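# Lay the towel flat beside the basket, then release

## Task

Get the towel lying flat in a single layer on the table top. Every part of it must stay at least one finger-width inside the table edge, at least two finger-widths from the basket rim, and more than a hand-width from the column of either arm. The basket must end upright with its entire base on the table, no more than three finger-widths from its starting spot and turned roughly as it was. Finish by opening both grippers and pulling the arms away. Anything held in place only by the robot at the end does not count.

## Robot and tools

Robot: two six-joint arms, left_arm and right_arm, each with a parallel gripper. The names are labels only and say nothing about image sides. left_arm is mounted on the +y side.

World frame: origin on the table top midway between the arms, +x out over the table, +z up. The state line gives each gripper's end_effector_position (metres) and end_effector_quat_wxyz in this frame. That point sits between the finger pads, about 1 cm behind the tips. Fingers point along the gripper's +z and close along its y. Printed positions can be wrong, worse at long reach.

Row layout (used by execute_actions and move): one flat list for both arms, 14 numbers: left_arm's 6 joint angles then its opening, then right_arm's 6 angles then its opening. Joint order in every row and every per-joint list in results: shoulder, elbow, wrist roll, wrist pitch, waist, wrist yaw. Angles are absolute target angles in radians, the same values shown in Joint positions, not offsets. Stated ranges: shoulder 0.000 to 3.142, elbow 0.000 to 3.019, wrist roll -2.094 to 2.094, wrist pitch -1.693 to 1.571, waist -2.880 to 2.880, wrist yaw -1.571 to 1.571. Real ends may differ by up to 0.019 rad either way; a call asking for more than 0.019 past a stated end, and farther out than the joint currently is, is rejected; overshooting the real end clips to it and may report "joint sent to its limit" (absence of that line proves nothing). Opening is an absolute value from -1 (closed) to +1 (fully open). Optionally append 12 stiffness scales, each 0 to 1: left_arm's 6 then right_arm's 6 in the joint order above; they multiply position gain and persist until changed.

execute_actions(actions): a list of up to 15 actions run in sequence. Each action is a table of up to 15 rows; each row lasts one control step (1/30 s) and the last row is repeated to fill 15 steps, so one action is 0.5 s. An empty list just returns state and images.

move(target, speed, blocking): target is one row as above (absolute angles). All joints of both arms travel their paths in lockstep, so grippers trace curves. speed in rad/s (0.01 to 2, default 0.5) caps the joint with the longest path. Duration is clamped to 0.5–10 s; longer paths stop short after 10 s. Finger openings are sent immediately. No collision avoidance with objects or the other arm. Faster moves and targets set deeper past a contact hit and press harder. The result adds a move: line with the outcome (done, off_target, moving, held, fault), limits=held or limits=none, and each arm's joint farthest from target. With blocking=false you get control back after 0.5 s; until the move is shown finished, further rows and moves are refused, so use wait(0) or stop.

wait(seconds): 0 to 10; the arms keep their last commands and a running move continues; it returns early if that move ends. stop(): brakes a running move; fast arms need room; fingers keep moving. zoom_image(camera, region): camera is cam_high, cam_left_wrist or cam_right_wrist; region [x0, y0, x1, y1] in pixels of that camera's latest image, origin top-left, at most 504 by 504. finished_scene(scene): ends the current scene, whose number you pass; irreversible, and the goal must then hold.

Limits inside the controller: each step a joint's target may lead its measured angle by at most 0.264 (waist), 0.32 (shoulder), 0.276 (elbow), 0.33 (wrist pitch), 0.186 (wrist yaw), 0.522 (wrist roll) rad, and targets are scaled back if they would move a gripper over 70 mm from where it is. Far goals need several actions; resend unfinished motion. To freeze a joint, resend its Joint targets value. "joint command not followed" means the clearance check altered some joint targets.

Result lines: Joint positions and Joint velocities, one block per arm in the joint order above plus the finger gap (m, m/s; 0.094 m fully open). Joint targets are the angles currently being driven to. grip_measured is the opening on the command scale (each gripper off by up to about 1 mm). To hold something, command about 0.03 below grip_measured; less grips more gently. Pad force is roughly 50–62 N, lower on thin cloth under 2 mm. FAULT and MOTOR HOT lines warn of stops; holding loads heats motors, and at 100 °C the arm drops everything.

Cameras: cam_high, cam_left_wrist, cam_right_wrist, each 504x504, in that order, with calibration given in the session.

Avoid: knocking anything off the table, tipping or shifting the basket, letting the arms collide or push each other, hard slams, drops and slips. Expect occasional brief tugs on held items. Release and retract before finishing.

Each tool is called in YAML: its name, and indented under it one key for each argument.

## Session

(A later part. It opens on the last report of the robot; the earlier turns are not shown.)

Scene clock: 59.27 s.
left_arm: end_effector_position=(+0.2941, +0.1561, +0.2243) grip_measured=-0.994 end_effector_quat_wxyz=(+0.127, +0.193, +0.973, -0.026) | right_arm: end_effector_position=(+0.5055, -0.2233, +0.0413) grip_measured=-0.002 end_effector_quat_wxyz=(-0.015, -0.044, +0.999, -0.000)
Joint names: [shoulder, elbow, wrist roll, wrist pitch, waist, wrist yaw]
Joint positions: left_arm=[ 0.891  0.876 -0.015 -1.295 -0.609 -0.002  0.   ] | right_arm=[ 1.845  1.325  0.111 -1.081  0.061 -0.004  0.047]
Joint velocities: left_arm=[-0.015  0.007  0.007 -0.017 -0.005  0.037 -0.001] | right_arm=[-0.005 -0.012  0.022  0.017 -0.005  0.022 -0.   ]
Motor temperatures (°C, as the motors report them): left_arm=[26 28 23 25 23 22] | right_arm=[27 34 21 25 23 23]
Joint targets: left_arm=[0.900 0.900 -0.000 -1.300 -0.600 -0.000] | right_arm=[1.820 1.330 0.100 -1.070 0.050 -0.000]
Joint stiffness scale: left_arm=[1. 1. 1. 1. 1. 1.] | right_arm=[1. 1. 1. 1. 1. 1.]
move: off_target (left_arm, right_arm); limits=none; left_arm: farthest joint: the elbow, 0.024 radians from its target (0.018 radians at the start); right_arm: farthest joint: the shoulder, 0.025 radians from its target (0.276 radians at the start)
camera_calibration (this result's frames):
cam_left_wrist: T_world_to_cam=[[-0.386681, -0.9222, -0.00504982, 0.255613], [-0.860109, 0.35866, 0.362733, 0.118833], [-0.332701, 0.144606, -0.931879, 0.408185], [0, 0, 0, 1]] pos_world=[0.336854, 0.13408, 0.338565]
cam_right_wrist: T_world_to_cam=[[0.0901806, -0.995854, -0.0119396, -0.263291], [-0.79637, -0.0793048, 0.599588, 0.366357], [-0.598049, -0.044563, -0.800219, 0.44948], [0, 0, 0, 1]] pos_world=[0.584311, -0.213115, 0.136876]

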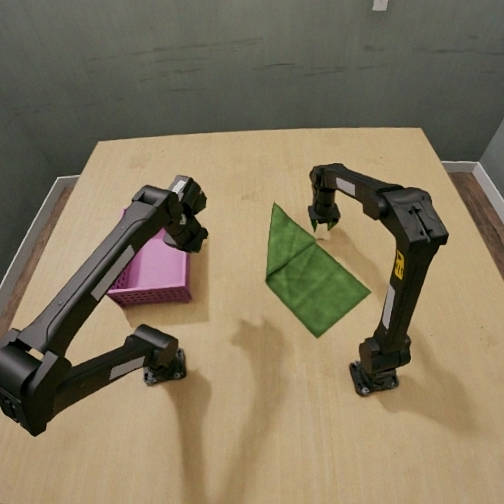

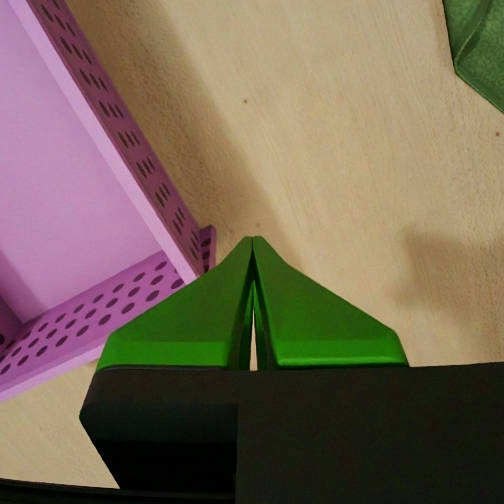

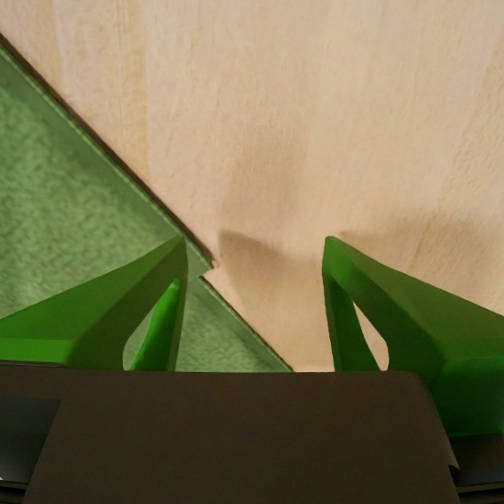

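move:
  target: [0.9,0.9,0,-1.3,-0.6,0,-1,1.84,1.33,0.1,-1.06,0.105,0,0]
  speed: 0.15

move:
  target: [0.9,0.9,0,-1.3,-0.6,0,-1,1.95,1.3,0.1,-0.98,0.105,0,0]
  speed: 0.12

move:
  target: [0.9,0.9,0,-1.3,-0.6,0,-1,1.95,1.3,0.1,-0.98,0.105,0,-1]

move:
  target: [0.9,0.9,0,-1.3,-0.6,0,-1,1.8,1.4,0.15,-1.13,0.16,0,-1]
  speed: 0.2

Scene clock: 63.53 s.
left_arm: end_effector_position=(+0.2935, +0.1564, +0.2231) grip_measured=-0.994 end_effector_quat_wxyz=(+0.126, +0.193, +0.973, -0.026) | right_arm: end_effector_position=(+0.5042, -0.2054, +0.0412) grip_measured=-0.002 end_effector_quat_wxyz=(-0.010, -0.061, +0.998, +0.000)
Joint names: [shoulder, elbow, wrist roll, wrist pitch, waist, wrist yaw]
Joint positions: left_arm=[ 0.891  0.873 -0.015 -1.295 -0.609 -0.002  0.   ] | right_arm=[ 1.845  1.325  0.109 -1.07   0.095 -0.004  0.047]
Joint velocities: left_arm=[-0.015 -0.007 -0.022  0.012 -0.005  0.007 -0.   ] | right_arm=[-0.005 -0.007 -0.095  0.002  0.005 -0.037 -0.   ]
Motor temperatures (°C, as the motors report them): left_arm=[26 29 23 25 23 22] | right_arm=[27 34 21 25 23 23]
Joint targets: left_arm=[0.900 0.900 0.000 -1.300 -0.600 0.000] | right_arm=[1.840 1.330 0.100 -1.060 0.105 0.000]
Joint stiffness scale: left_arm=[1. 1. 1. 1. 1. 1.] | right_arm=[1. 1. 1. 1. 1. 1.]
move: off_target (left_arm); limits=none; left_arm: farthest joint: the elbow, 0.027 radians from its target (0.024 radians at the start); right_arm: farthest joint: the waist, 0.010 radians from its target (0.044 radians at the start)
camera_calibration (this result's frames):
cam_left_wrist: T_world_to_cam=[[-0.387034, -0.922051, -0.00517542, 0.255723], [-0.859098, 0.358559, 0.36522, 0.117821], [-0.334895, 0.145799, -0.930907, 0.407083], [0, 0, 0, 1]] pos_world=[0.336523, 0.134191, 0.337249]
cam_right_wrist: T_world_to_cam=[[0.125572, -0.991998, -0.013068, -0.26243], [-0.799022, -0.108934, 0.591352, 0.362354], [-0.588044, -0.0638154, -0.806308, 0.440691], [0, 0, 0, 1]] pos_world=[0.581628, -0.192734, 0.137624]

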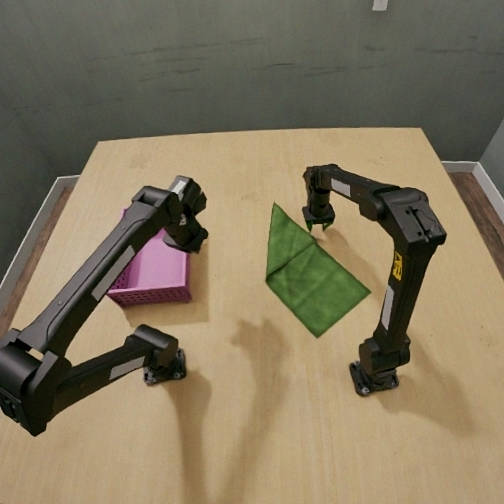

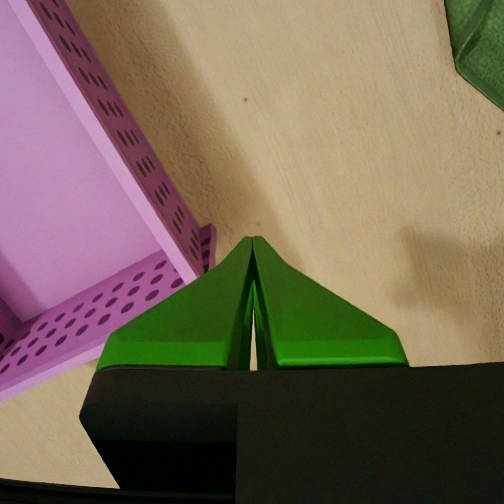

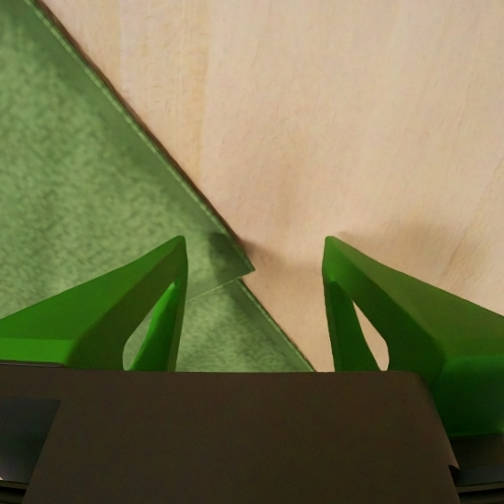

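Scene clock: 64.63 s.
left_arm: end_effector_position=(+0.2927, +0.1567, +0.2216) grip_measured=-0.994 end_effector_quat_wxyz=(+0.124, +0.193, +0.973, -0.025) | right_arm: end_effector_position=(+0.5097, -0.2043, +0.0165) grip_measured=-0.002 end_effector_quat_wxyz=(-0.005, -0.063, +0.998, +0.001)
Joint names: [shoulder, elbow, wrist roll, wrist pitch, waist, wrist yaw]
Joint positions: left_arm=[ 0.891  0.87  -0.015 -1.295 -0.609 -0.002  0.   ] | right_arm=[ 1.885  1.312  0.106 -1.007  0.095 -0.003  0.047]
Joint velocities: left_arm=[-0.024  0.007 -0.066  0.012 -0.015 -0.022  0.001] | right_arm=[-0.005  0.002 -0.066  0.012  0.005  0.022  0.001]
Motor temperatures (°C, as the motors report them): left_arm=[26 29 23 25 23 22] | right_arm=[27 33 21 25 23 23]
Joint targets: left_arm=[0.900 0.900 -0.000 -1.300 -0.600 0.000] | right_arm=[1.950 1.300 0.100 -0.980 0.105 0.000]
Joint stiffness scale: left_arm=[1. 1. 1. 1. 1. 1.] | right_arm=[1. 1. 1. 1. 1. 1.]
move: off_target (left_arm, right_arm); limits=none; left_arm: farthest joint: the elbow, 0.030 radians from its target (0.027 radians at the start); right_arm: farthest joint: the shoulder, 0.065 radians from its target (0.105 radians at the start)
camera_calibration (this result's frames):
cam_left_wrist: T_world_to_cam=[[-0.38705, -0.922044, -0.00521077, 0.255735], [-0.857942, 0.35806, 0.368413, 0.116625], [-0.337828, 0.147065, -0.929647, 0.405737], [0, 0, 0, 1]] pos_world=[0.336109, 0.13437, 0.335559]
cam_right_wrist: T_world_to_cam=[[0.129117, -0.991539, -0.0133946, -0.263993], [-0.804413, -0.112629, 0.583296, 0.383583], [-0.57987, -0.0645387, -0.812149, 0.419896], [0, 0, 0, 1]] pos_world=[0.58613, -0.191457, 0.113739]

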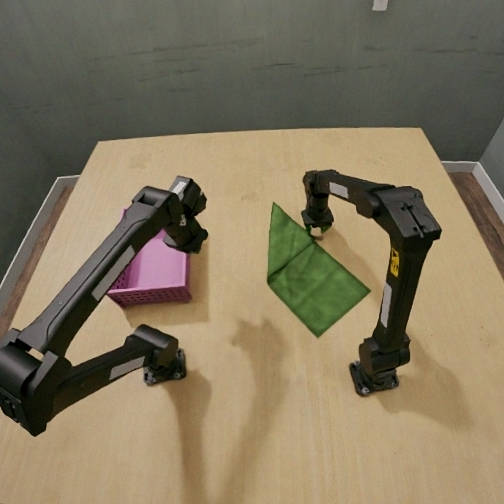

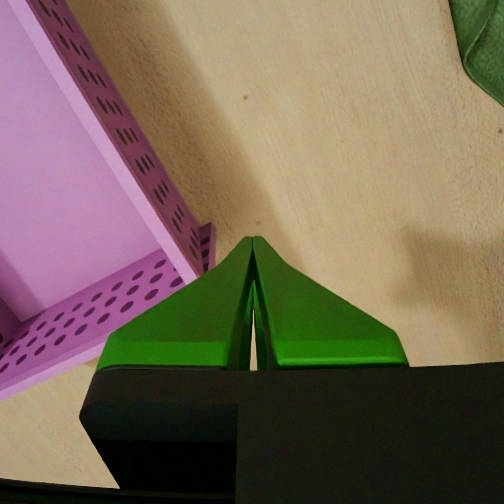

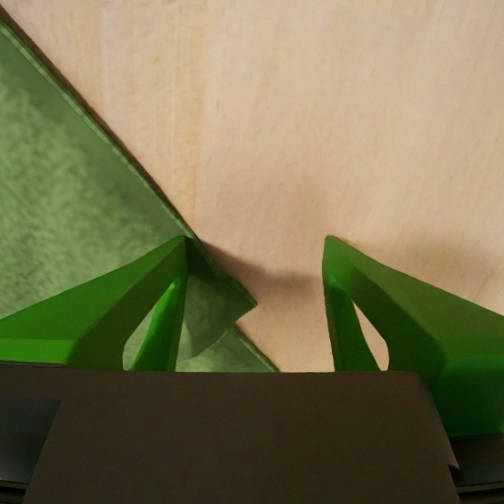

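Scene clock: 65.33 s.
left_arm: end_effector_position=(+0.2918, +0.1571, +0.2199) grip_measured=-0.994 end_effector_quat_wxyz=(+0.122, +0.193, +0.973, -0.025) | right_arm: end_effector_position=(+0.5102, -0.2041, +0.0163) grip_measured=-0.978 end_effector_quat_wxyz=(-0.004, -0.063, +0.998, +0.001)
Joint names: [shoulder, elbow, wrist roll, wrist pitch, waist, wrist yaw]
Joint positions: left_arm=[ 0.891  0.866 -0.015 -1.295 -0.609 -0.002  0.   ] | right_arm=[ 1.886  1.312  0.106 -1.004  0.095 -0.004  0.001]
Joint velocities: left_arm=[-0.015  0.012  0.007  0.012 -0.005  0.007  0.   ] | right_arm=[-0.005 -0.012 -0.066 -0.007 -0.005  0.095  0.   ]
Motor temperatures (°C, as the motors report them): left_arm=[26 29 23 25 23 22] | right_arm=[27 33 21 25 23 23]
Joint targets: left_arm=[0.900 0.900 -0.000 -1.300 -0.600 -0.000] | right_arm=[1.950 1.300 0.100 -0.980 0.105 0.000]
Joint stiffness scale: left_arm=[1. 1. 1. 1. 1. 1.] | right_arm=[1. 1. 1. 1. 1. 1.]
move: off_target (left_arm, right_arm); limits=none; left_arm: farthest joint: the elbow, 0.034 radians from its target (0.030 radians at the start); right_arm: farthest joint: the shoulder, 0.064 radians from its target (0.065 radians at the start)
camera_calibration (this result's frames):
cam_left_wrist: T_world_to_cam=[[-0.387069, -0.922036, -0.00524998, 0.255748], [-0.856646, 0.3575, 0.371957, 0.115301], [-0.341081, 0.14847, -0.928235, 0.404237], [0, 0, 0, 1]] pos_world=[0.335642, 0.134572, 0.333682]
cam_right_wrist: T_world_to_cam=[[0.129143, -0.991527, -0.0140089, -0.263869], [-0.805659, -0.11315, 0.581472, 0.384748], [-0.578131, -0.0638068, -0.813445, 0.41937], [0, 0, 0, 1]] pos_world=[0.586503, -0.19134, 0.113717]

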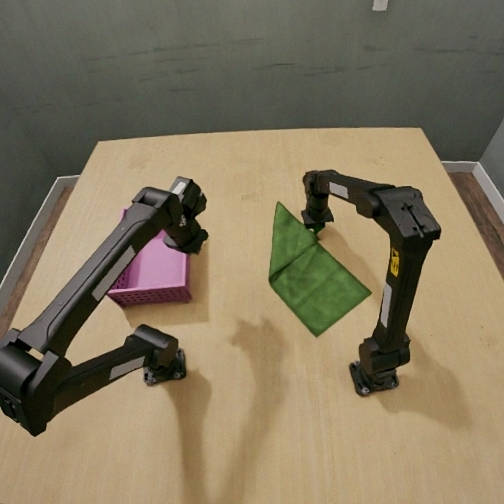

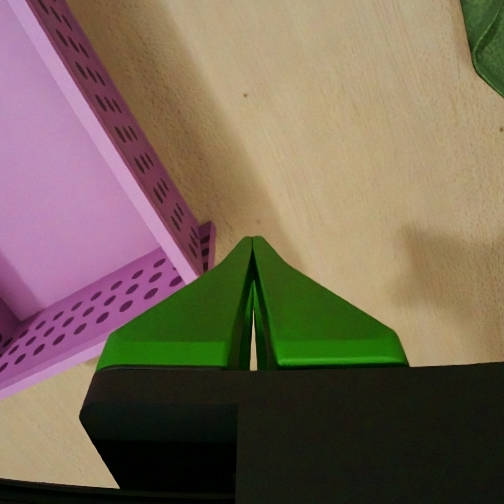

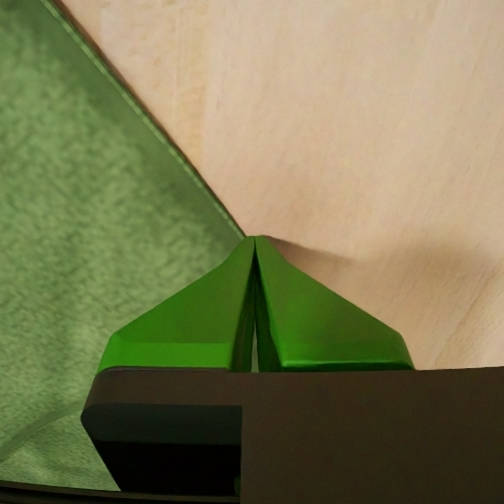

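Scene clock: 66.43 s.
left_arm: end_effector_position=(+0.2912, +0.1574, +0.2187) grip_measured=-0.994 end_effector_quat_wxyz=(+0.121, +0.193, +0.973, -0.025) | right_arm: end_effector_position=(+0.5025, -0.1764, +0.0703) grip_measured=-0.978 end_effector_quat_wxyz=(-0.000, -0.074, +0.997, +0.002)
Joint names: [shoulder, elbow, wrist roll, wrist pitch, waist, wrist yaw]
Joint positions: left_arm=[ 0.891  0.863 -0.015 -1.295 -0.609 -0.002  0.   ] | right_arm=[ 1.812  1.363  0.14  -1.121  0.15  -0.004  0.001]
Joint velocities: left_arm=[ 0.005 -0.002 -0.022 -0.012 -0.015 -0.037  0.   ] | right_arm=[-0.005  0.002 -0.007 -0.017  0.005  0.081 -0.   ]
Motor temperatures (°C, as the motors report them): left_arm=[26 29 23 25 23 22] | right_arm=[27 33 21 25 23 23]
Joint targets: left_arm=[0.900 0.900 0.000 -1.300 -0.600 -0.000] | right_arm=[1.800 1.400 0.150 -1.130 0.160 0.000]
Joint stiffness scale: left_arm=[1. 1. 1. 1. 1. 1.] | right_arm=[1. 1. 1. 1. 1. 1.]
move: off_target (left_arm, right_arm); limits=none; left_arm: farthest joint: the elbow, 0.037 radians from its target (0.034 radians at the start); right_arm: farthest joint: the elbow, 0.037 radians from its target (0.088 radians at the start)
camera_calibration (this result's frames):
cam_left_wrist: T_world_to_cam=[[-0.387081, -0.92203, -0.00527737, 0.255758], [-0.855731, 0.357105, 0.374434, 0.114378], [-0.343355, 0.149452, -0.927239, 0.403183], [0, 0, 0, 1]] pos_world=[0.335311, 0.134715, 0.33237]
cam_right_wrist: T_world_to_cam=[[0.150393, -0.988516, -0.0147509, -0.244794], [-0.80705, -0.131375, 0.575683, 0.348162], [-0.57101, -0.0746741, -0.81754, 0.455381], [0, 0, 0, 1]] pos_world=[0.577826, -0.162238, 0.168251]

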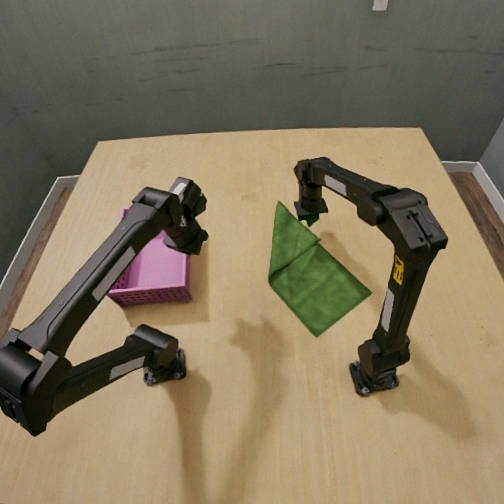

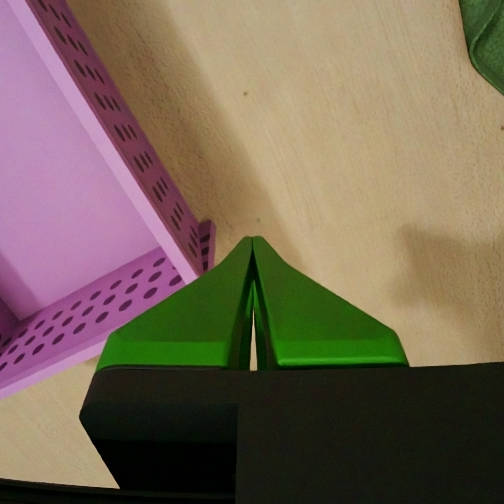

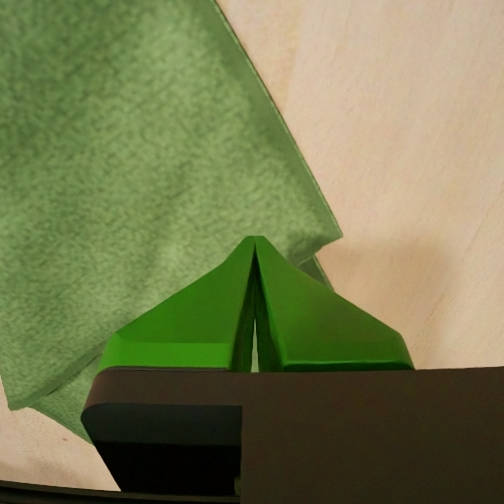

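move:
  target: [0.9,0.9,0,-1.3,-0.6,0,-1,1.79,1.28,0.1,-1.05,0.075,0,0]
  speed: 0.2

move:
  target: [0.9,0.9,0,-1.3,-0.6,0,-1,1.91,1.25,0.1,-0.97,0.075,0,0]
  speed: 0.12

move:
  target: [0.9,0.9,0,-1.3,-0.6,0,-1,1.91,1.25,0.1,-0.97,0.075,0,-1]

Scene clock: 72.10 s.
left_arm: end_effector_position=(+0.2909, +0.1575, +0.2180) grip_measured=-0.994 end_effector_quat_wxyz=(+0.120, +0.193, +0.973, -0.025) | right_arm: end_effector_position=(+0.4901, -0.2167, +0.0411) grip_measured=-0.002 end_effector_quat_wxyz=(-0.013, -0.053, +0.998, -0.000)
Joint names: [shoulder, elbow, wrist roll, wrist pitch, waist, wrist yaw]
Joint positions: left_arm=[ 0.891  0.862 -0.015 -1.295 -0.609 -0.002  0.   ] | right_arm=[ 1.812  1.276  0.11  -1.06   0.08  -0.004  0.047]
Joint velocities: left_arm=[-0.005 -0.017  0.022 -0.002  0.015 -0.051 -0.   ] | right_arm=[ 0.005  0.007  0.007 -0.012 -0.005  0.007 -0.   ]
Motor temperatures (°C, as the motors report them): left_arm=[26 30 23 25 23 22] | right_arm=[27 34 21 25 23 23]
Joint targets: left_arm=[0.900 0.900 0.000 -1.300 -0.600 0.000] | right_arm=[1.790 1.280 0.100 -1.050 0.075 -0.000]
Joint stiffness scale: left_arm=[1. 1. 1. 1. 1. 1.] | right_arm=[1. 1. 1. 1. 1. 1.]
move: off_target (left_arm, right_arm); limits=none; left_arm: farthest joint: the elbow, 0.038 radians from its target (0.037 radians at the start); right_arm: farthest joint: the shoulder, 0.022 radians from its target (0.022 radians at the start)
camera_calibration (this result's frames):
cam_left_wrist: T_world_to_cam=[[-0.387089, -0.922027, -0.00529301, 0.255763], [-0.855205, 0.356878, 0.375848, 0.113852], [-0.344653, 0.150013, -0.926666, 0.40258], [0, 0, 0, 1]] pos_world=[0.335121, 0.134797, 0.33162]
cam_right_wrist: T_world_to_cam=[[0.109593, -0.993904, -0.0119802, -0.264438], [-0.796952, -0.0950659, 0.596516, 0.35172], [-0.594018, -0.0558262, -0.802512, 0.436178], [0, 0, 0, 1]] pos_world=[0.568382, -0.20504, 0.137064]

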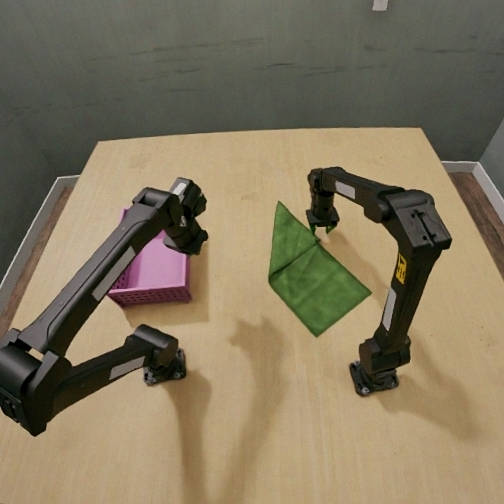

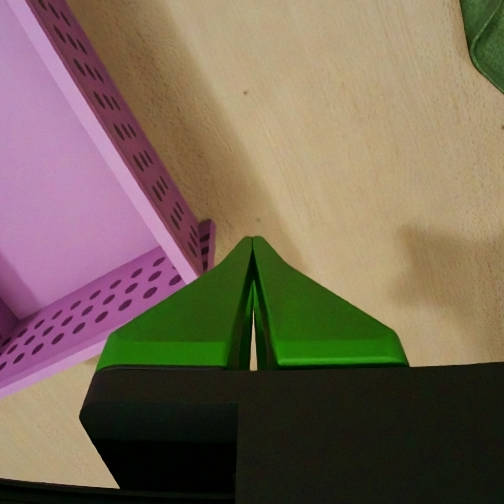

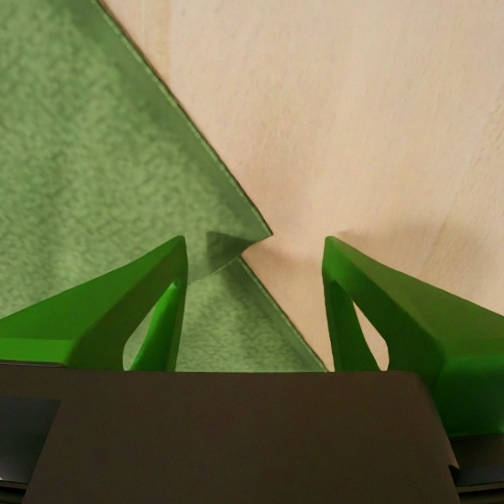

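Scene clock: 73.23 s.
left_arm: end_effector_position=(+0.2903, +0.1578, +0.2169) grip_measured=-0.994 end_effector_quat_wxyz=(+0.119, +0.193, +0.974, -0.024) | right_arm: end_effector_position=(+0.4953, -0.2155, +0.0188) grip_measured=-0.002 end_effector_quat_wxyz=(-0.007, -0.056, +0.998, +0.001)
Joint names: [shoulder, elbow, wrist roll, wrist pitch, waist, wrist yaw]
Joint positions: left_arm=[ 0.891  0.859 -0.015 -1.295 -0.609 -0.002  0.   ] | right_arm=[ 1.848  1.262  0.105 -0.997  0.08  -0.004  0.047]
Joint velocities: left_arm=[-0.015 -0.002  0.007  0.007 -0.005  0.037  0.   ] | right_arm=[-0.015  0.002 -0.051 -0.007 -0.005 -0.007 -0.   ]
Motor temperatures (°C, as the motors report them): left_arm=[26 30 23 25 23 22] | right_arm=[27 33 21 25 23 23]
Joint targets: left_arm=[0.900 0.900 -0.000 -1.300 -0.600 -0.000] | right_arm=[1.910 1.250 0.100 -0.970 0.075 0.000]
Joint stiffness scale: left_arm=[1. 1. 1. 1. 1. 1.] | right_arm=[1. 1. 1. 1. 1. 1.]
move: off_target (left_arm, right_arm); limits=none; left_arm: farthest joint: the elbow, 0.041 radians from its target (0.038 radians at the start); right_arm: farthest joint: the shoulder, 0.062 radians from its target (0.098 radians at the start)
camera_calibration (this result's frames):
cam_left_wrist: T_world_to_cam=[[-0.387102, -0.922022, -0.00532035, 0.255773], [-0.854281, 0.356479, 0.378321, 0.112934], [-0.346924, 0.150994, -0.925659, 0.401523], [0, 0, 0, 1]] pos_world=[0.334785, 0.134942, 0.330309]
cam_right_wrist: T_world_to_cam=[[0.115049, -0.99327, -0.0133587, -0.266677], [-0.803478, -0.100957, 0.586711, 0.371457], [-0.584112, -0.0567672, -0.809686, 0.416401], [0, 0, 0, 1]] pos_world=[0.572363, -0.203744, 0.115653]

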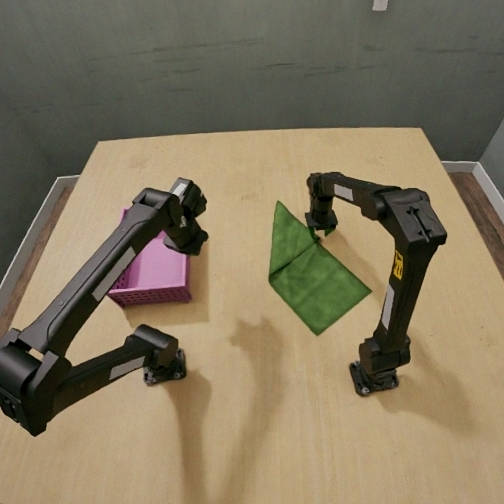

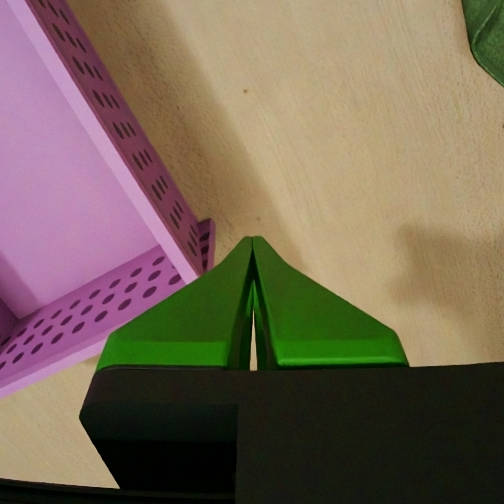

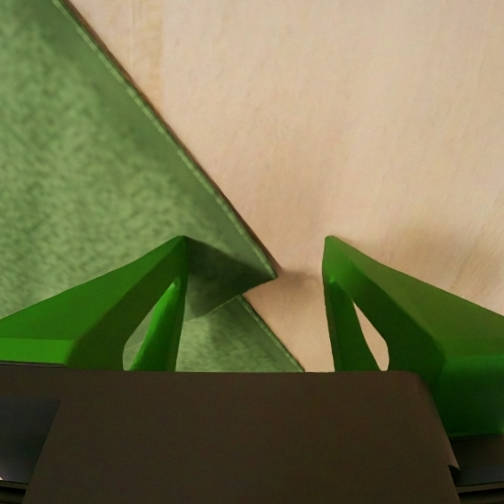

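Scene clock: 73.93 s.
left_arm: end_effector_position=(+0.2896, +0.1581, +0.2155) grip_measured=-0.994 end_effector_quat_wxyz=(+0.117, +0.194, +0.974, -0.024) | right_arm: end_effector_position=(+0.4961, -0.2146, +0.0188) grip_measured=-0.978 end_effector_quat_wxyz=(-0.005, -0.056, +0.998, +0.003)
Joint names: [shoulder, elbow, wrist roll, wrist pitch, waist, wrist yaw]
Joint positions: left_arm=[ 0.891  0.856 -0.015 -1.295 -0.609 -0.002  0.   ] | right_arm=[ 1.848  1.262  0.105 -0.994  0.08  -0.008  0.001]
Joint velocities: left_arm=[-0.005  0.022 -0.037  0.012 -0.005 -0.051 -0.   ] | right_arm=[ 0.005 -0.002 -0.037 -0.012 -0.005 -0.007  0.001]
Motor temperatures (°C, as the motors report them): left_arm=[26 30 23 25 23 22] | right_arm=[27 33 21 25 23 23]
Joint targets: left_arm=[0.900 0.900 -0.000 -1.300 -0.600 0.000] | right_arm=[1.910 1.250 0.100 -0.970 0.075 -0.000]
Joint stiffness scale: left_arm=[1. 1. 1. 1. 1. 1.] | right_arm=[1. 1. 1. 1. 1. 1.]
move: off_target (left_arm, right_arm); limits=none; left_arm: farthest joint: the elbow, 0.044 radians from its target (0.041 radians at the start); right_arm: farthest joint: the shoulder, 0.062 radians from its target (0.062 radians at the start)
camera_calibration (this result's frames):
cam_left_wrist: T_world_to_cam=[[-0.387117, -0.922015, -0.00535155, 0.255784], [-0.853217, 0.356019, 0.381144, 0.111887], [-0.349516, 0.152113, -0.9245, 0.400312], [0, 0, 0, 1]] pos_world=[0.334398, 0.135109, 0.328812]
cam_right_wrist: T_world_to_cam=[[0.115046, -0.993199, -0.0179199, -0.265762], [-0.805135, -0.103797, 0.583938, 0.372428], [-0.581827, -0.0527516, -0.8116, 0.416655], [0, 0, 0, 1]] pos_world=[0.572851, -0.203318, 0.11592]

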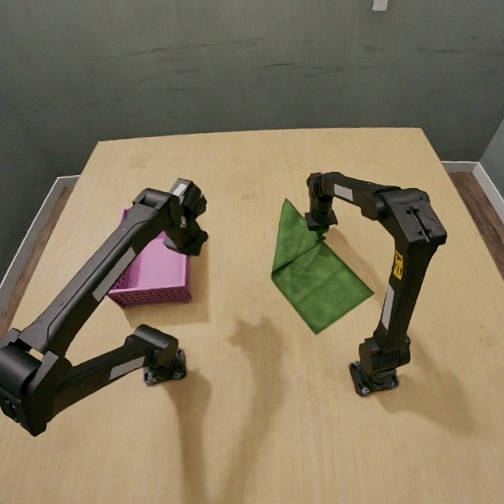

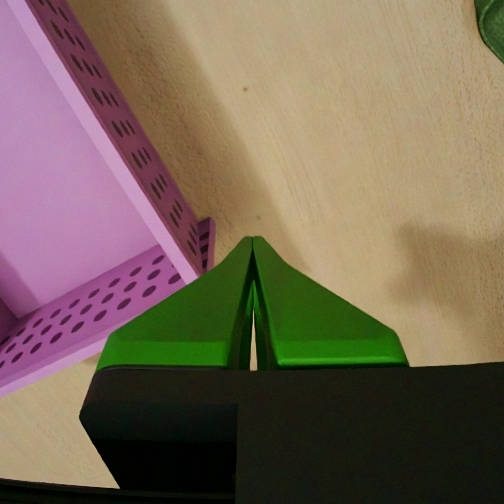

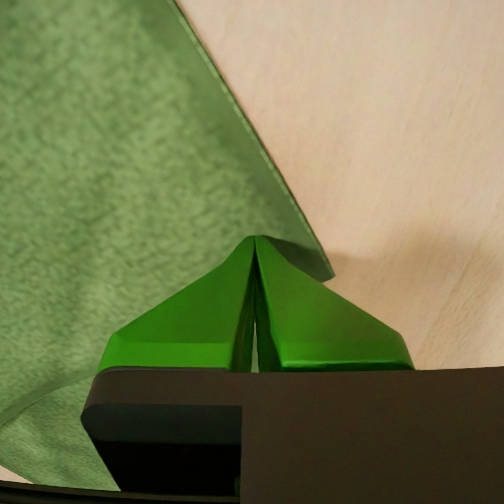

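move:
  target: [0.9,0.9,0,-1.3,-0.6,0,-1,1.78,1.29,0.1,-1.05,0.075,0,-1]
  speed: 0.2

move:
  target: [0.9,0.9,0,-1.3,-0.6,0,-1,1.78,1.27,0.05,-1.05,0.0,-0.15,0]
  speed: 0.2

move:
  target: [0.9,0.9,0,-1.3,-0.6,0,-1,1.91,1.25,0.05,-0.97,0.0,-0.15,0]
  speed: 0.12

Scene clock: 79.97 s.
left_arm: end_effector_position=(+0.2893, +0.1582, +0.2150) grip_measured=-0.994 end_effector_quat_wxyz=(+0.117, +0.194, +0.974, -0.024) | right_arm: end_effector_position=(+0.4898, -0.2165, +0.0440) grip_measured=-0.978 end_effector_quat_wxyz=(-0.003, -0.056, +0.998, +0.002)
Joint names: [shoulder, elbow, wrist roll, wrist pitch, waist, wrist yaw]
Joint positions: left_arm=[ 0.891  0.855 -0.015 -1.295 -0.609 -0.002  0.   ] | right_arm=[ 1.796  1.262  0.105 -1.041  0.08  -0.005  0.001]
Joint velocities: left_arm=[-0.005 -0.007 -0.051  0.012 -0.015  0.066 -0.001] | right_arm=[-0.015 -0.002 -0.081  0.012 -0.005  0.007 -0.001]
Motor temperatures (°C, as the motors report them): left_arm=[26 30 23 25 23 22] | right_arm=[26 32 21 25 23 23]
Joint targets: left_arm=[0.900 0.900 0.000 -1.300 -0.600 -0.000] | right_arm=[1.780 1.290 0.100 -1.050 0.075 0.000]
Joint stiffness scale: left_arm=[1. 1. 1. 1. 1. 1.] | right_arm=[1. 1. 1. 1. 1. 1.]
move: off_target (left_arm, right_arm); limits=none; left_arm: farthest joint: the elbow, 0.045 radians from its target (0.044 radians at the start); right_arm: farthest joint: the elbow, 0.028 radians from its target (0.028 radians at the start)
camera_calibration (this result's frames):
cam_left_wrist: T_world_to_cam=[[-0.387122, -0.922013, -0.00536323, 0.255788], [-0.852816, 0.355846, 0.382202, 0.111496], [-0.350487, 0.152533, -0.924063, 0.399857], [0, 0, 0, 1]] pos_world=[0.334251, 0.135173, 0.328251]
cam_right_wrist: T_world_to_cam=[[0.115153, -0.993229, -0.0153491, -0.266668], [-0.808117, -0.102655, 0.580008, 0.354306], [-0.577657, -0.0543858, -0.814466, 0.431131], [0, 0, 0, 1]] pos_world=[0.566073, -0.205044, 0.141548]

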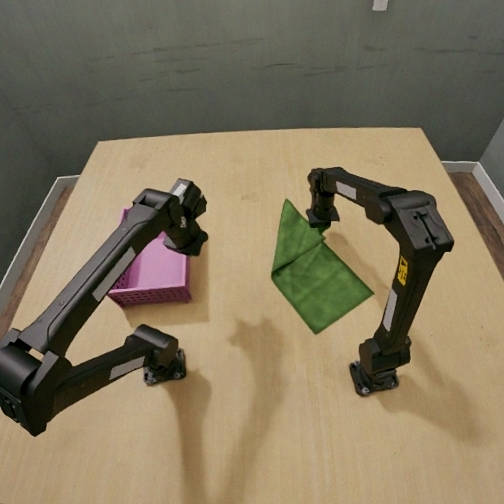

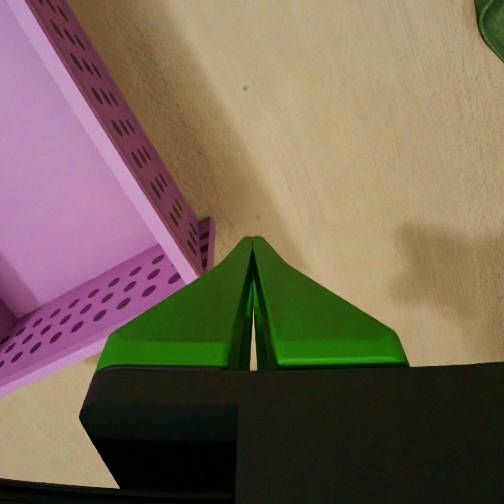

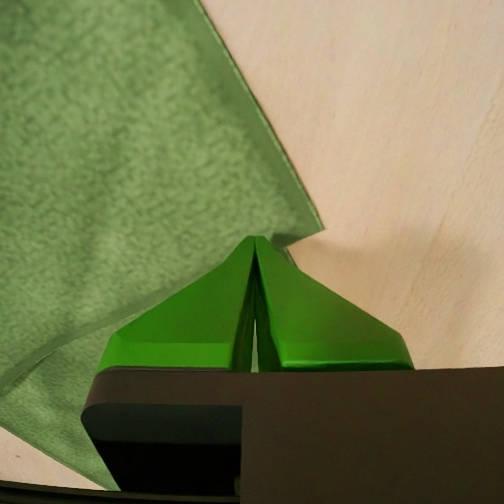

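Scene clock: 81.20 s.
left_arm: end_effector_position=(+0.2887, +0.1585, +0.2138) grip_measured=-0.994 end_effector_quat_wxyz=(+0.116, +0.194, +0.974, -0.024) | right_arm: end_effector_position=(+0.4924, -0.2257, +0.0458) grip_measured=-0.002 end_effector_quat_wxyz=(-0.010, -0.044, +0.996, +0.072)
Joint names: [shoulder, elbow, wrist roll, wrist pitch, waist, wrist yaw]
Joint positions: left_arm=[ 0.891  0.852 -0.015 -1.295 -0.609 -0.002  0.   ] | right_arm=[ 1.796  1.262  0.061 -1.041  0.013 -0.145  0.047]
Joint velocities: left_arm=[ 0.005  0.002 -0.037  0.007  0.005 -0.095  0.001] | right_arm=[-0.005 -0.012  0.051 -0.017  0.005 -0.051 -0.   ]
Motor temperatures (°C, as the motors report them): left_arm=[26 30 23 25 23 22] | right_arm=[26 32 21 25 23 23]
Joint targets: left_arm=[0.900 0.900 0.000 -1.300 -0.600 0.000] | right_arm=[1.780 1.270 0.050 -1.050 0.000 -0.150]
Joint stiffness scale: left_arm=[1. 1. 1. 1. 1. 1.] | right_arm=[1. 1. 1. 1. 1. 1.]
move: off_target (left_arm); limits=none; left_arm: farthest joint: the elbow, 0.048 radians from its target (0.045 radians at the start); right_arm: farthest joint: the shoulder, 0.016 radians from its target (0.016 radians at the start)
camera_calibration (this result's frames):
cam_left_wrist: T_world_to_cam=[[-0.387136, -0.922007, -0.00539047, 0.255797], [-0.851876, 0.35544, 0.384668, 0.110585], [-0.352751, 0.153511, -0.923039, 0.398794], [0, 0, 0, 1]] pos_world=[0.333908, 0.135321, 0.326943]
cam_right_wrist: T_world_to_cam=[[0.0898989, -0.98374, -0.155478, -0.255035], [-0.79823, -0.164526, 0.579448, 0.335572], [-0.595607, 0.0720152, -0.800042, 0.470291], [0, 0, 0, 1]] pos_world=[0.5709, -0.229546, 0.142154]

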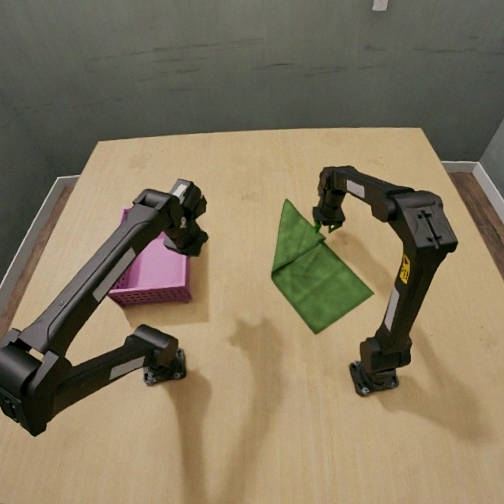

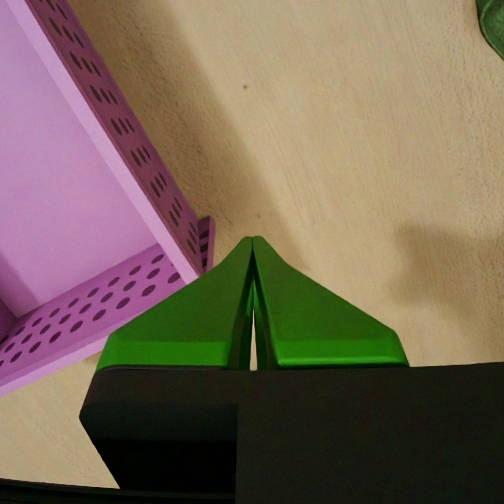

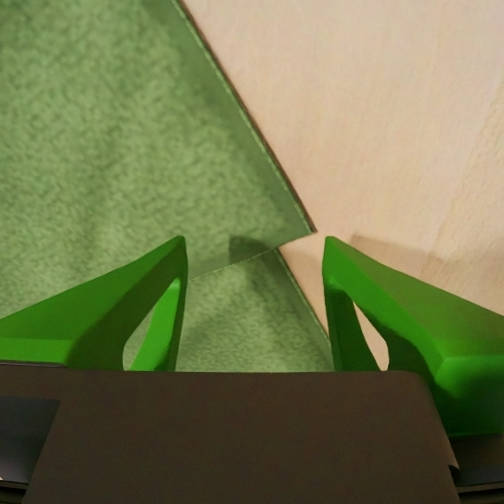

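Scene clock: 82.40 s.
left_arm: end_effector_position=(+0.2881, +0.1587, +0.2128) grip_measured=-0.994 end_effector_quat_wxyz=(+0.114, +0.194, +0.974, -0.023) | right_arm: end_effector_position=(+0.4931, -0.2255, +0.0180) grip_measured=-0.002 end_effector_quat_wxyz=(-0.021, -0.044, +0.996, +0.071)
Joint names: [shoulder, elbow, wrist roll, wrist pitch, waist, wrist yaw]
Joint positions: left_arm=[ 0.891  0.85  -0.015 -1.295 -0.609 -0.002  0.   ] | right_arm=[ 1.848  1.253  0.061 -1.002  0.013 -0.146  0.047]
Joint velocities: left_arm=[-0.005 -0.017 -0.022 -0.012  0.005  0.007  0.   ] | right_arm=[-0.005 -0.002  0.007 -0.012 -0.005 -0.007 -0.001]
Motor temperatures (°C, as the motors report them): left_arm=[26 30 23 25 23 22] | right_arm=[26 32 21 25 23 23]
Joint targets: left_arm=[0.900 0.900 -0.000 -1.300 -0.600 -0.000] | right_arm=[1.910 1.250 0.050 -0.970 -0.000 -0.150]
Joint stiffness scale: left_arm=[1. 1. 1. 1. 1. 1.] | right_arm=[1. 1. 1. 1. 1. 1.]
move: off_target (left_arm, right_arm); limits=none; left_arm: farthest joint: the elbow, 0.050 radians from its target (0.048 radians at the start); right_arm: farthest joint: the shoulder, 0.062 radians from its target (0.114 radians at the start)
camera_calibration (this result's frames):
cam_left_wrist: T_world_to_cam=[[-0.387147, -0.922002, -0.00541379, 0.255805], [-0.851066, 0.35509, 0.38678, 0.109806], [-0.354689, 0.154348, -0.922156, 0.397881], [0, 0, 0, 1]] pos_world=[0.33361, 0.13545, 0.325822]
cam_right_wrist: T_world_to_cam=[[0.0866491, -0.984111, -0.154978, -0.25768], [-0.785968, -0.163118, 0.596362, 0.346293], [-0.612165, 0.0701332, -0.787613, 0.455964], [0, 0, 0, 1]] pos_world=[0.573628, -0.229078, 0.112673]

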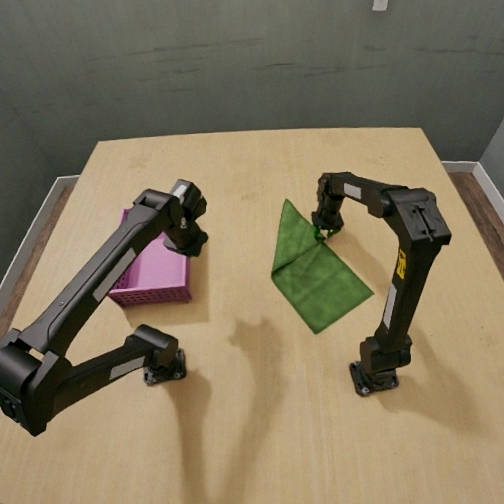

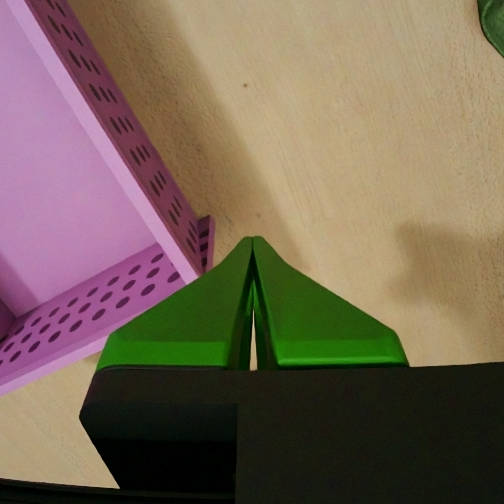

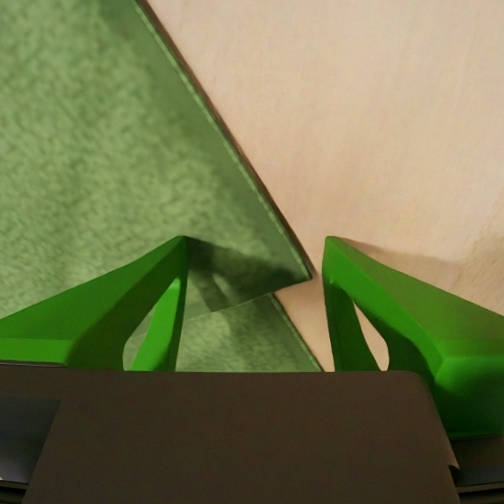

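move:
  target: [0.9,0.9,0,-1.3,-0.6,0,-1,1.91,1.25,0.05,-0.97,0.0,-0.15,-1]

move:
  target: [0.9,0.9,0,-1.3,-0.2,0,-1,1.75,1.45,0.15,-1.22,0.12,-0.15,-1]
  speed: 0.25

Scene clock: 85.27 s.
left_arm: end_effector_position=(+0.2875, +0.1590, +0.2117) grip_measured=-0.994 end_effector_quat_wxyz=(+0.113, +0.194, +0.974, -0.023) | right_arm: end_effector_position=(+0.4947, -0.2249, +0.0177) grip_measured=-0.965 end_effector_quat_wxyz=(-0.018, -0.045, +0.996, +0.074)
Joint names: [shoulder, elbow, wrist roll, wrist pitch, waist, wrist yaw]
Joint positions: left_arm=[ 0.891  0.847 -0.015 -1.295 -0.609 -0.002  0.   ] | right_arm=[ 1.85   1.254  0.058 -0.995  0.012 -0.15   0.002]
Joint velocities: left_arm=[ 0.015 -0.012 -0.022  0.017 -0.005 -0.037 -0.   ] | right_arm=[-0.015  0.002  0.022 -0.002  0.005 -0.051  0.001]
Motor temperatures (°C, as the motors report them): left_arm=[26 31 23 25 23 22] | right_arm=[26 32 21 25 23 23]
Joint targets: left_arm=[0.900 0.900 0.000 -1.300 -0.600 0.000] | right_arm=[1.910 1.250 0.050 -0.970 -0.000 -0.150]
Joint stiffness scale: left_arm=[1. 1. 1. 1. 1. 1.] | right_arm=[1. 1. 1. 1. 1. 1.]
move: off_target (left_arm, right_arm); limits=none; left_arm: farthest joint: the elbow, 0.053 radians from its target (0.050 radians at the start); right_arm: farthest joint: the shoulder, 0.060 radians from its target (0.062 radians at the start)
camera_calibration (this result's frames):
cam_left_wrist: T_world_to_cam=[[-0.38716, -0.921996, -0.00544096, 0.255814], [-0.850114, 0.354679, 0.389241, 0.1089], [-0.356949, 0.155324, -0.92112, 0.396813], [0, 0, 0, 1]] pos_world=[0.333261, 0.135601, 0.324516]
cam_right_wrist: T_world_to_cam=[[0.0888724, -0.983185, -0.159527, -0.258121], [-0.788919, -0.167253, 0.591298, 0.348464], [-0.608037, 0.0733036, -0.790517, 0.455329], [0, 0, 0, 1]] pos_world=[0.574706, -0.228876, 0.112722]

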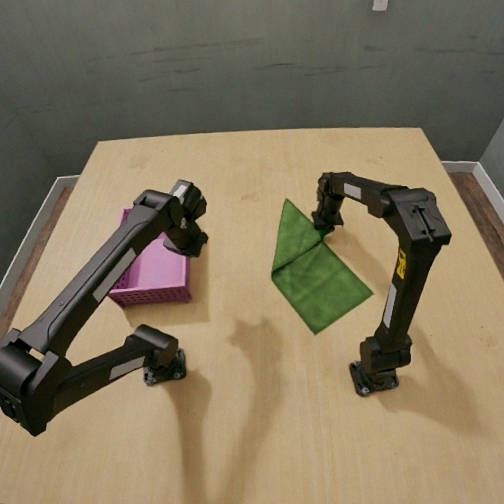

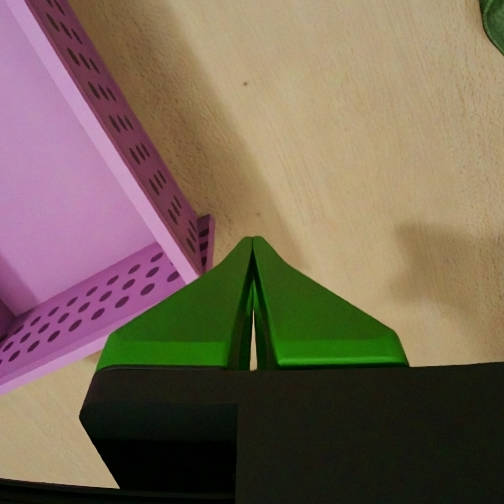

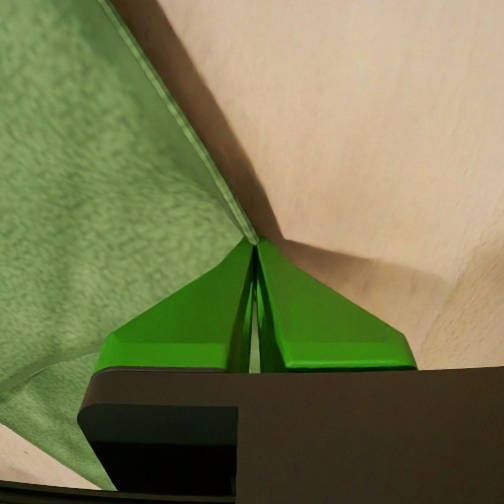

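Scene clock: 87.33 s.
left_arm: end_effector_position=(+0.3091, +0.2651, +0.2100) grip_measured=-0.994 end_effector_quat_wxyz=(+0.114, -0.003, +0.994, -0.000) | right_arm: end_effector_position=(+0.4992, -0.1745, +0.1084) grip_measured=-0.965 end_effector_quat_wxyz=(-0.017, -0.052, +0.996, +0.073)
Joint names: [shoulder, elbow, wrist roll, wrist pitch, waist, wrist yaw]
Joint positions: left_arm=[ 0.891  0.843 -0.015 -1.295 -0.212 -0.002  0.   ] | right_arm=[ 1.77   1.406  0.14  -1.211  0.107 -0.15   0.002]
Joint velocities: left_arm=[ 0.015  0.007 -0.022  0.012 -0.005 -0.007 -0.001] | right_arm=[-0.005 -0.002 -0.007  0.002 -0.015 -0.022  0.001]
Motor temperatures (°C, as the motors report them): left_arm=[26 31 23 25 23 22] | right_arm=[26 32 21 25 23 23]
Joint targets: left_arm=[0.900 0.900 0.000 -1.300 -0.200 -0.000] | right_arm=[1.750 1.450 0.150 -1.220 0.120 -0.150]
Joint stiffness scale: left_arm=[1. 1. 1. 1. 1. 1.] | right_arm=[1. 1. 1. 1. 1. 1.]
move: off_target (left_arm, right_arm); limits=none; left_arm: farthest joint: the elbow, 0.057 radians from its target (0.053 radians at the start); right_arm: farthest joint: the elbow, 0.044 radians from its target (0.196 radians at the start)
camera_calibration (this result's frames):
cam_left_wrist: T_world_to_cam=[[-0.0000791755, -0.999985, -0.00547971, 0.263017], [-0.919642, -0.00207938, 0.392751, 0.205549], [-0.392757, 0.00507047, -0.919628, 0.437067], [0, 0, 0, 1]] pos_world=[0.360714, 0.261225, 0.322651]
cam_right_wrist: T_world_to_cam=[[0.103844, -0.981821, -0.158885, -0.201841], [-0.788499, -0.178636, 0.588522, 0.304938], [-0.606206, 0.0641665, -0.792715, 0.523841], [0, 0, 0, 1]] pos_world=[0.578959, -0.177312, 0.203724]

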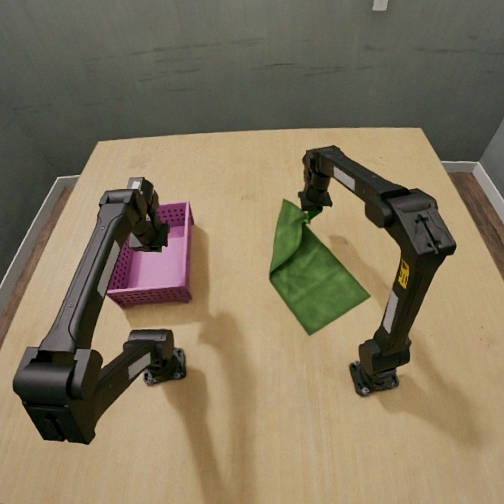

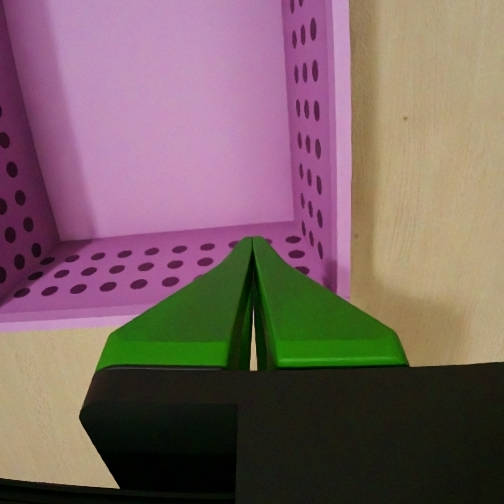

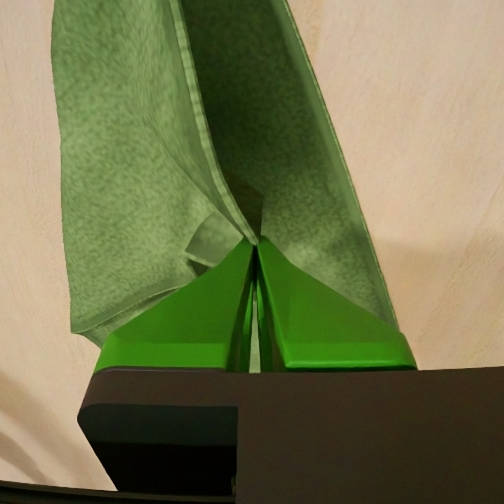

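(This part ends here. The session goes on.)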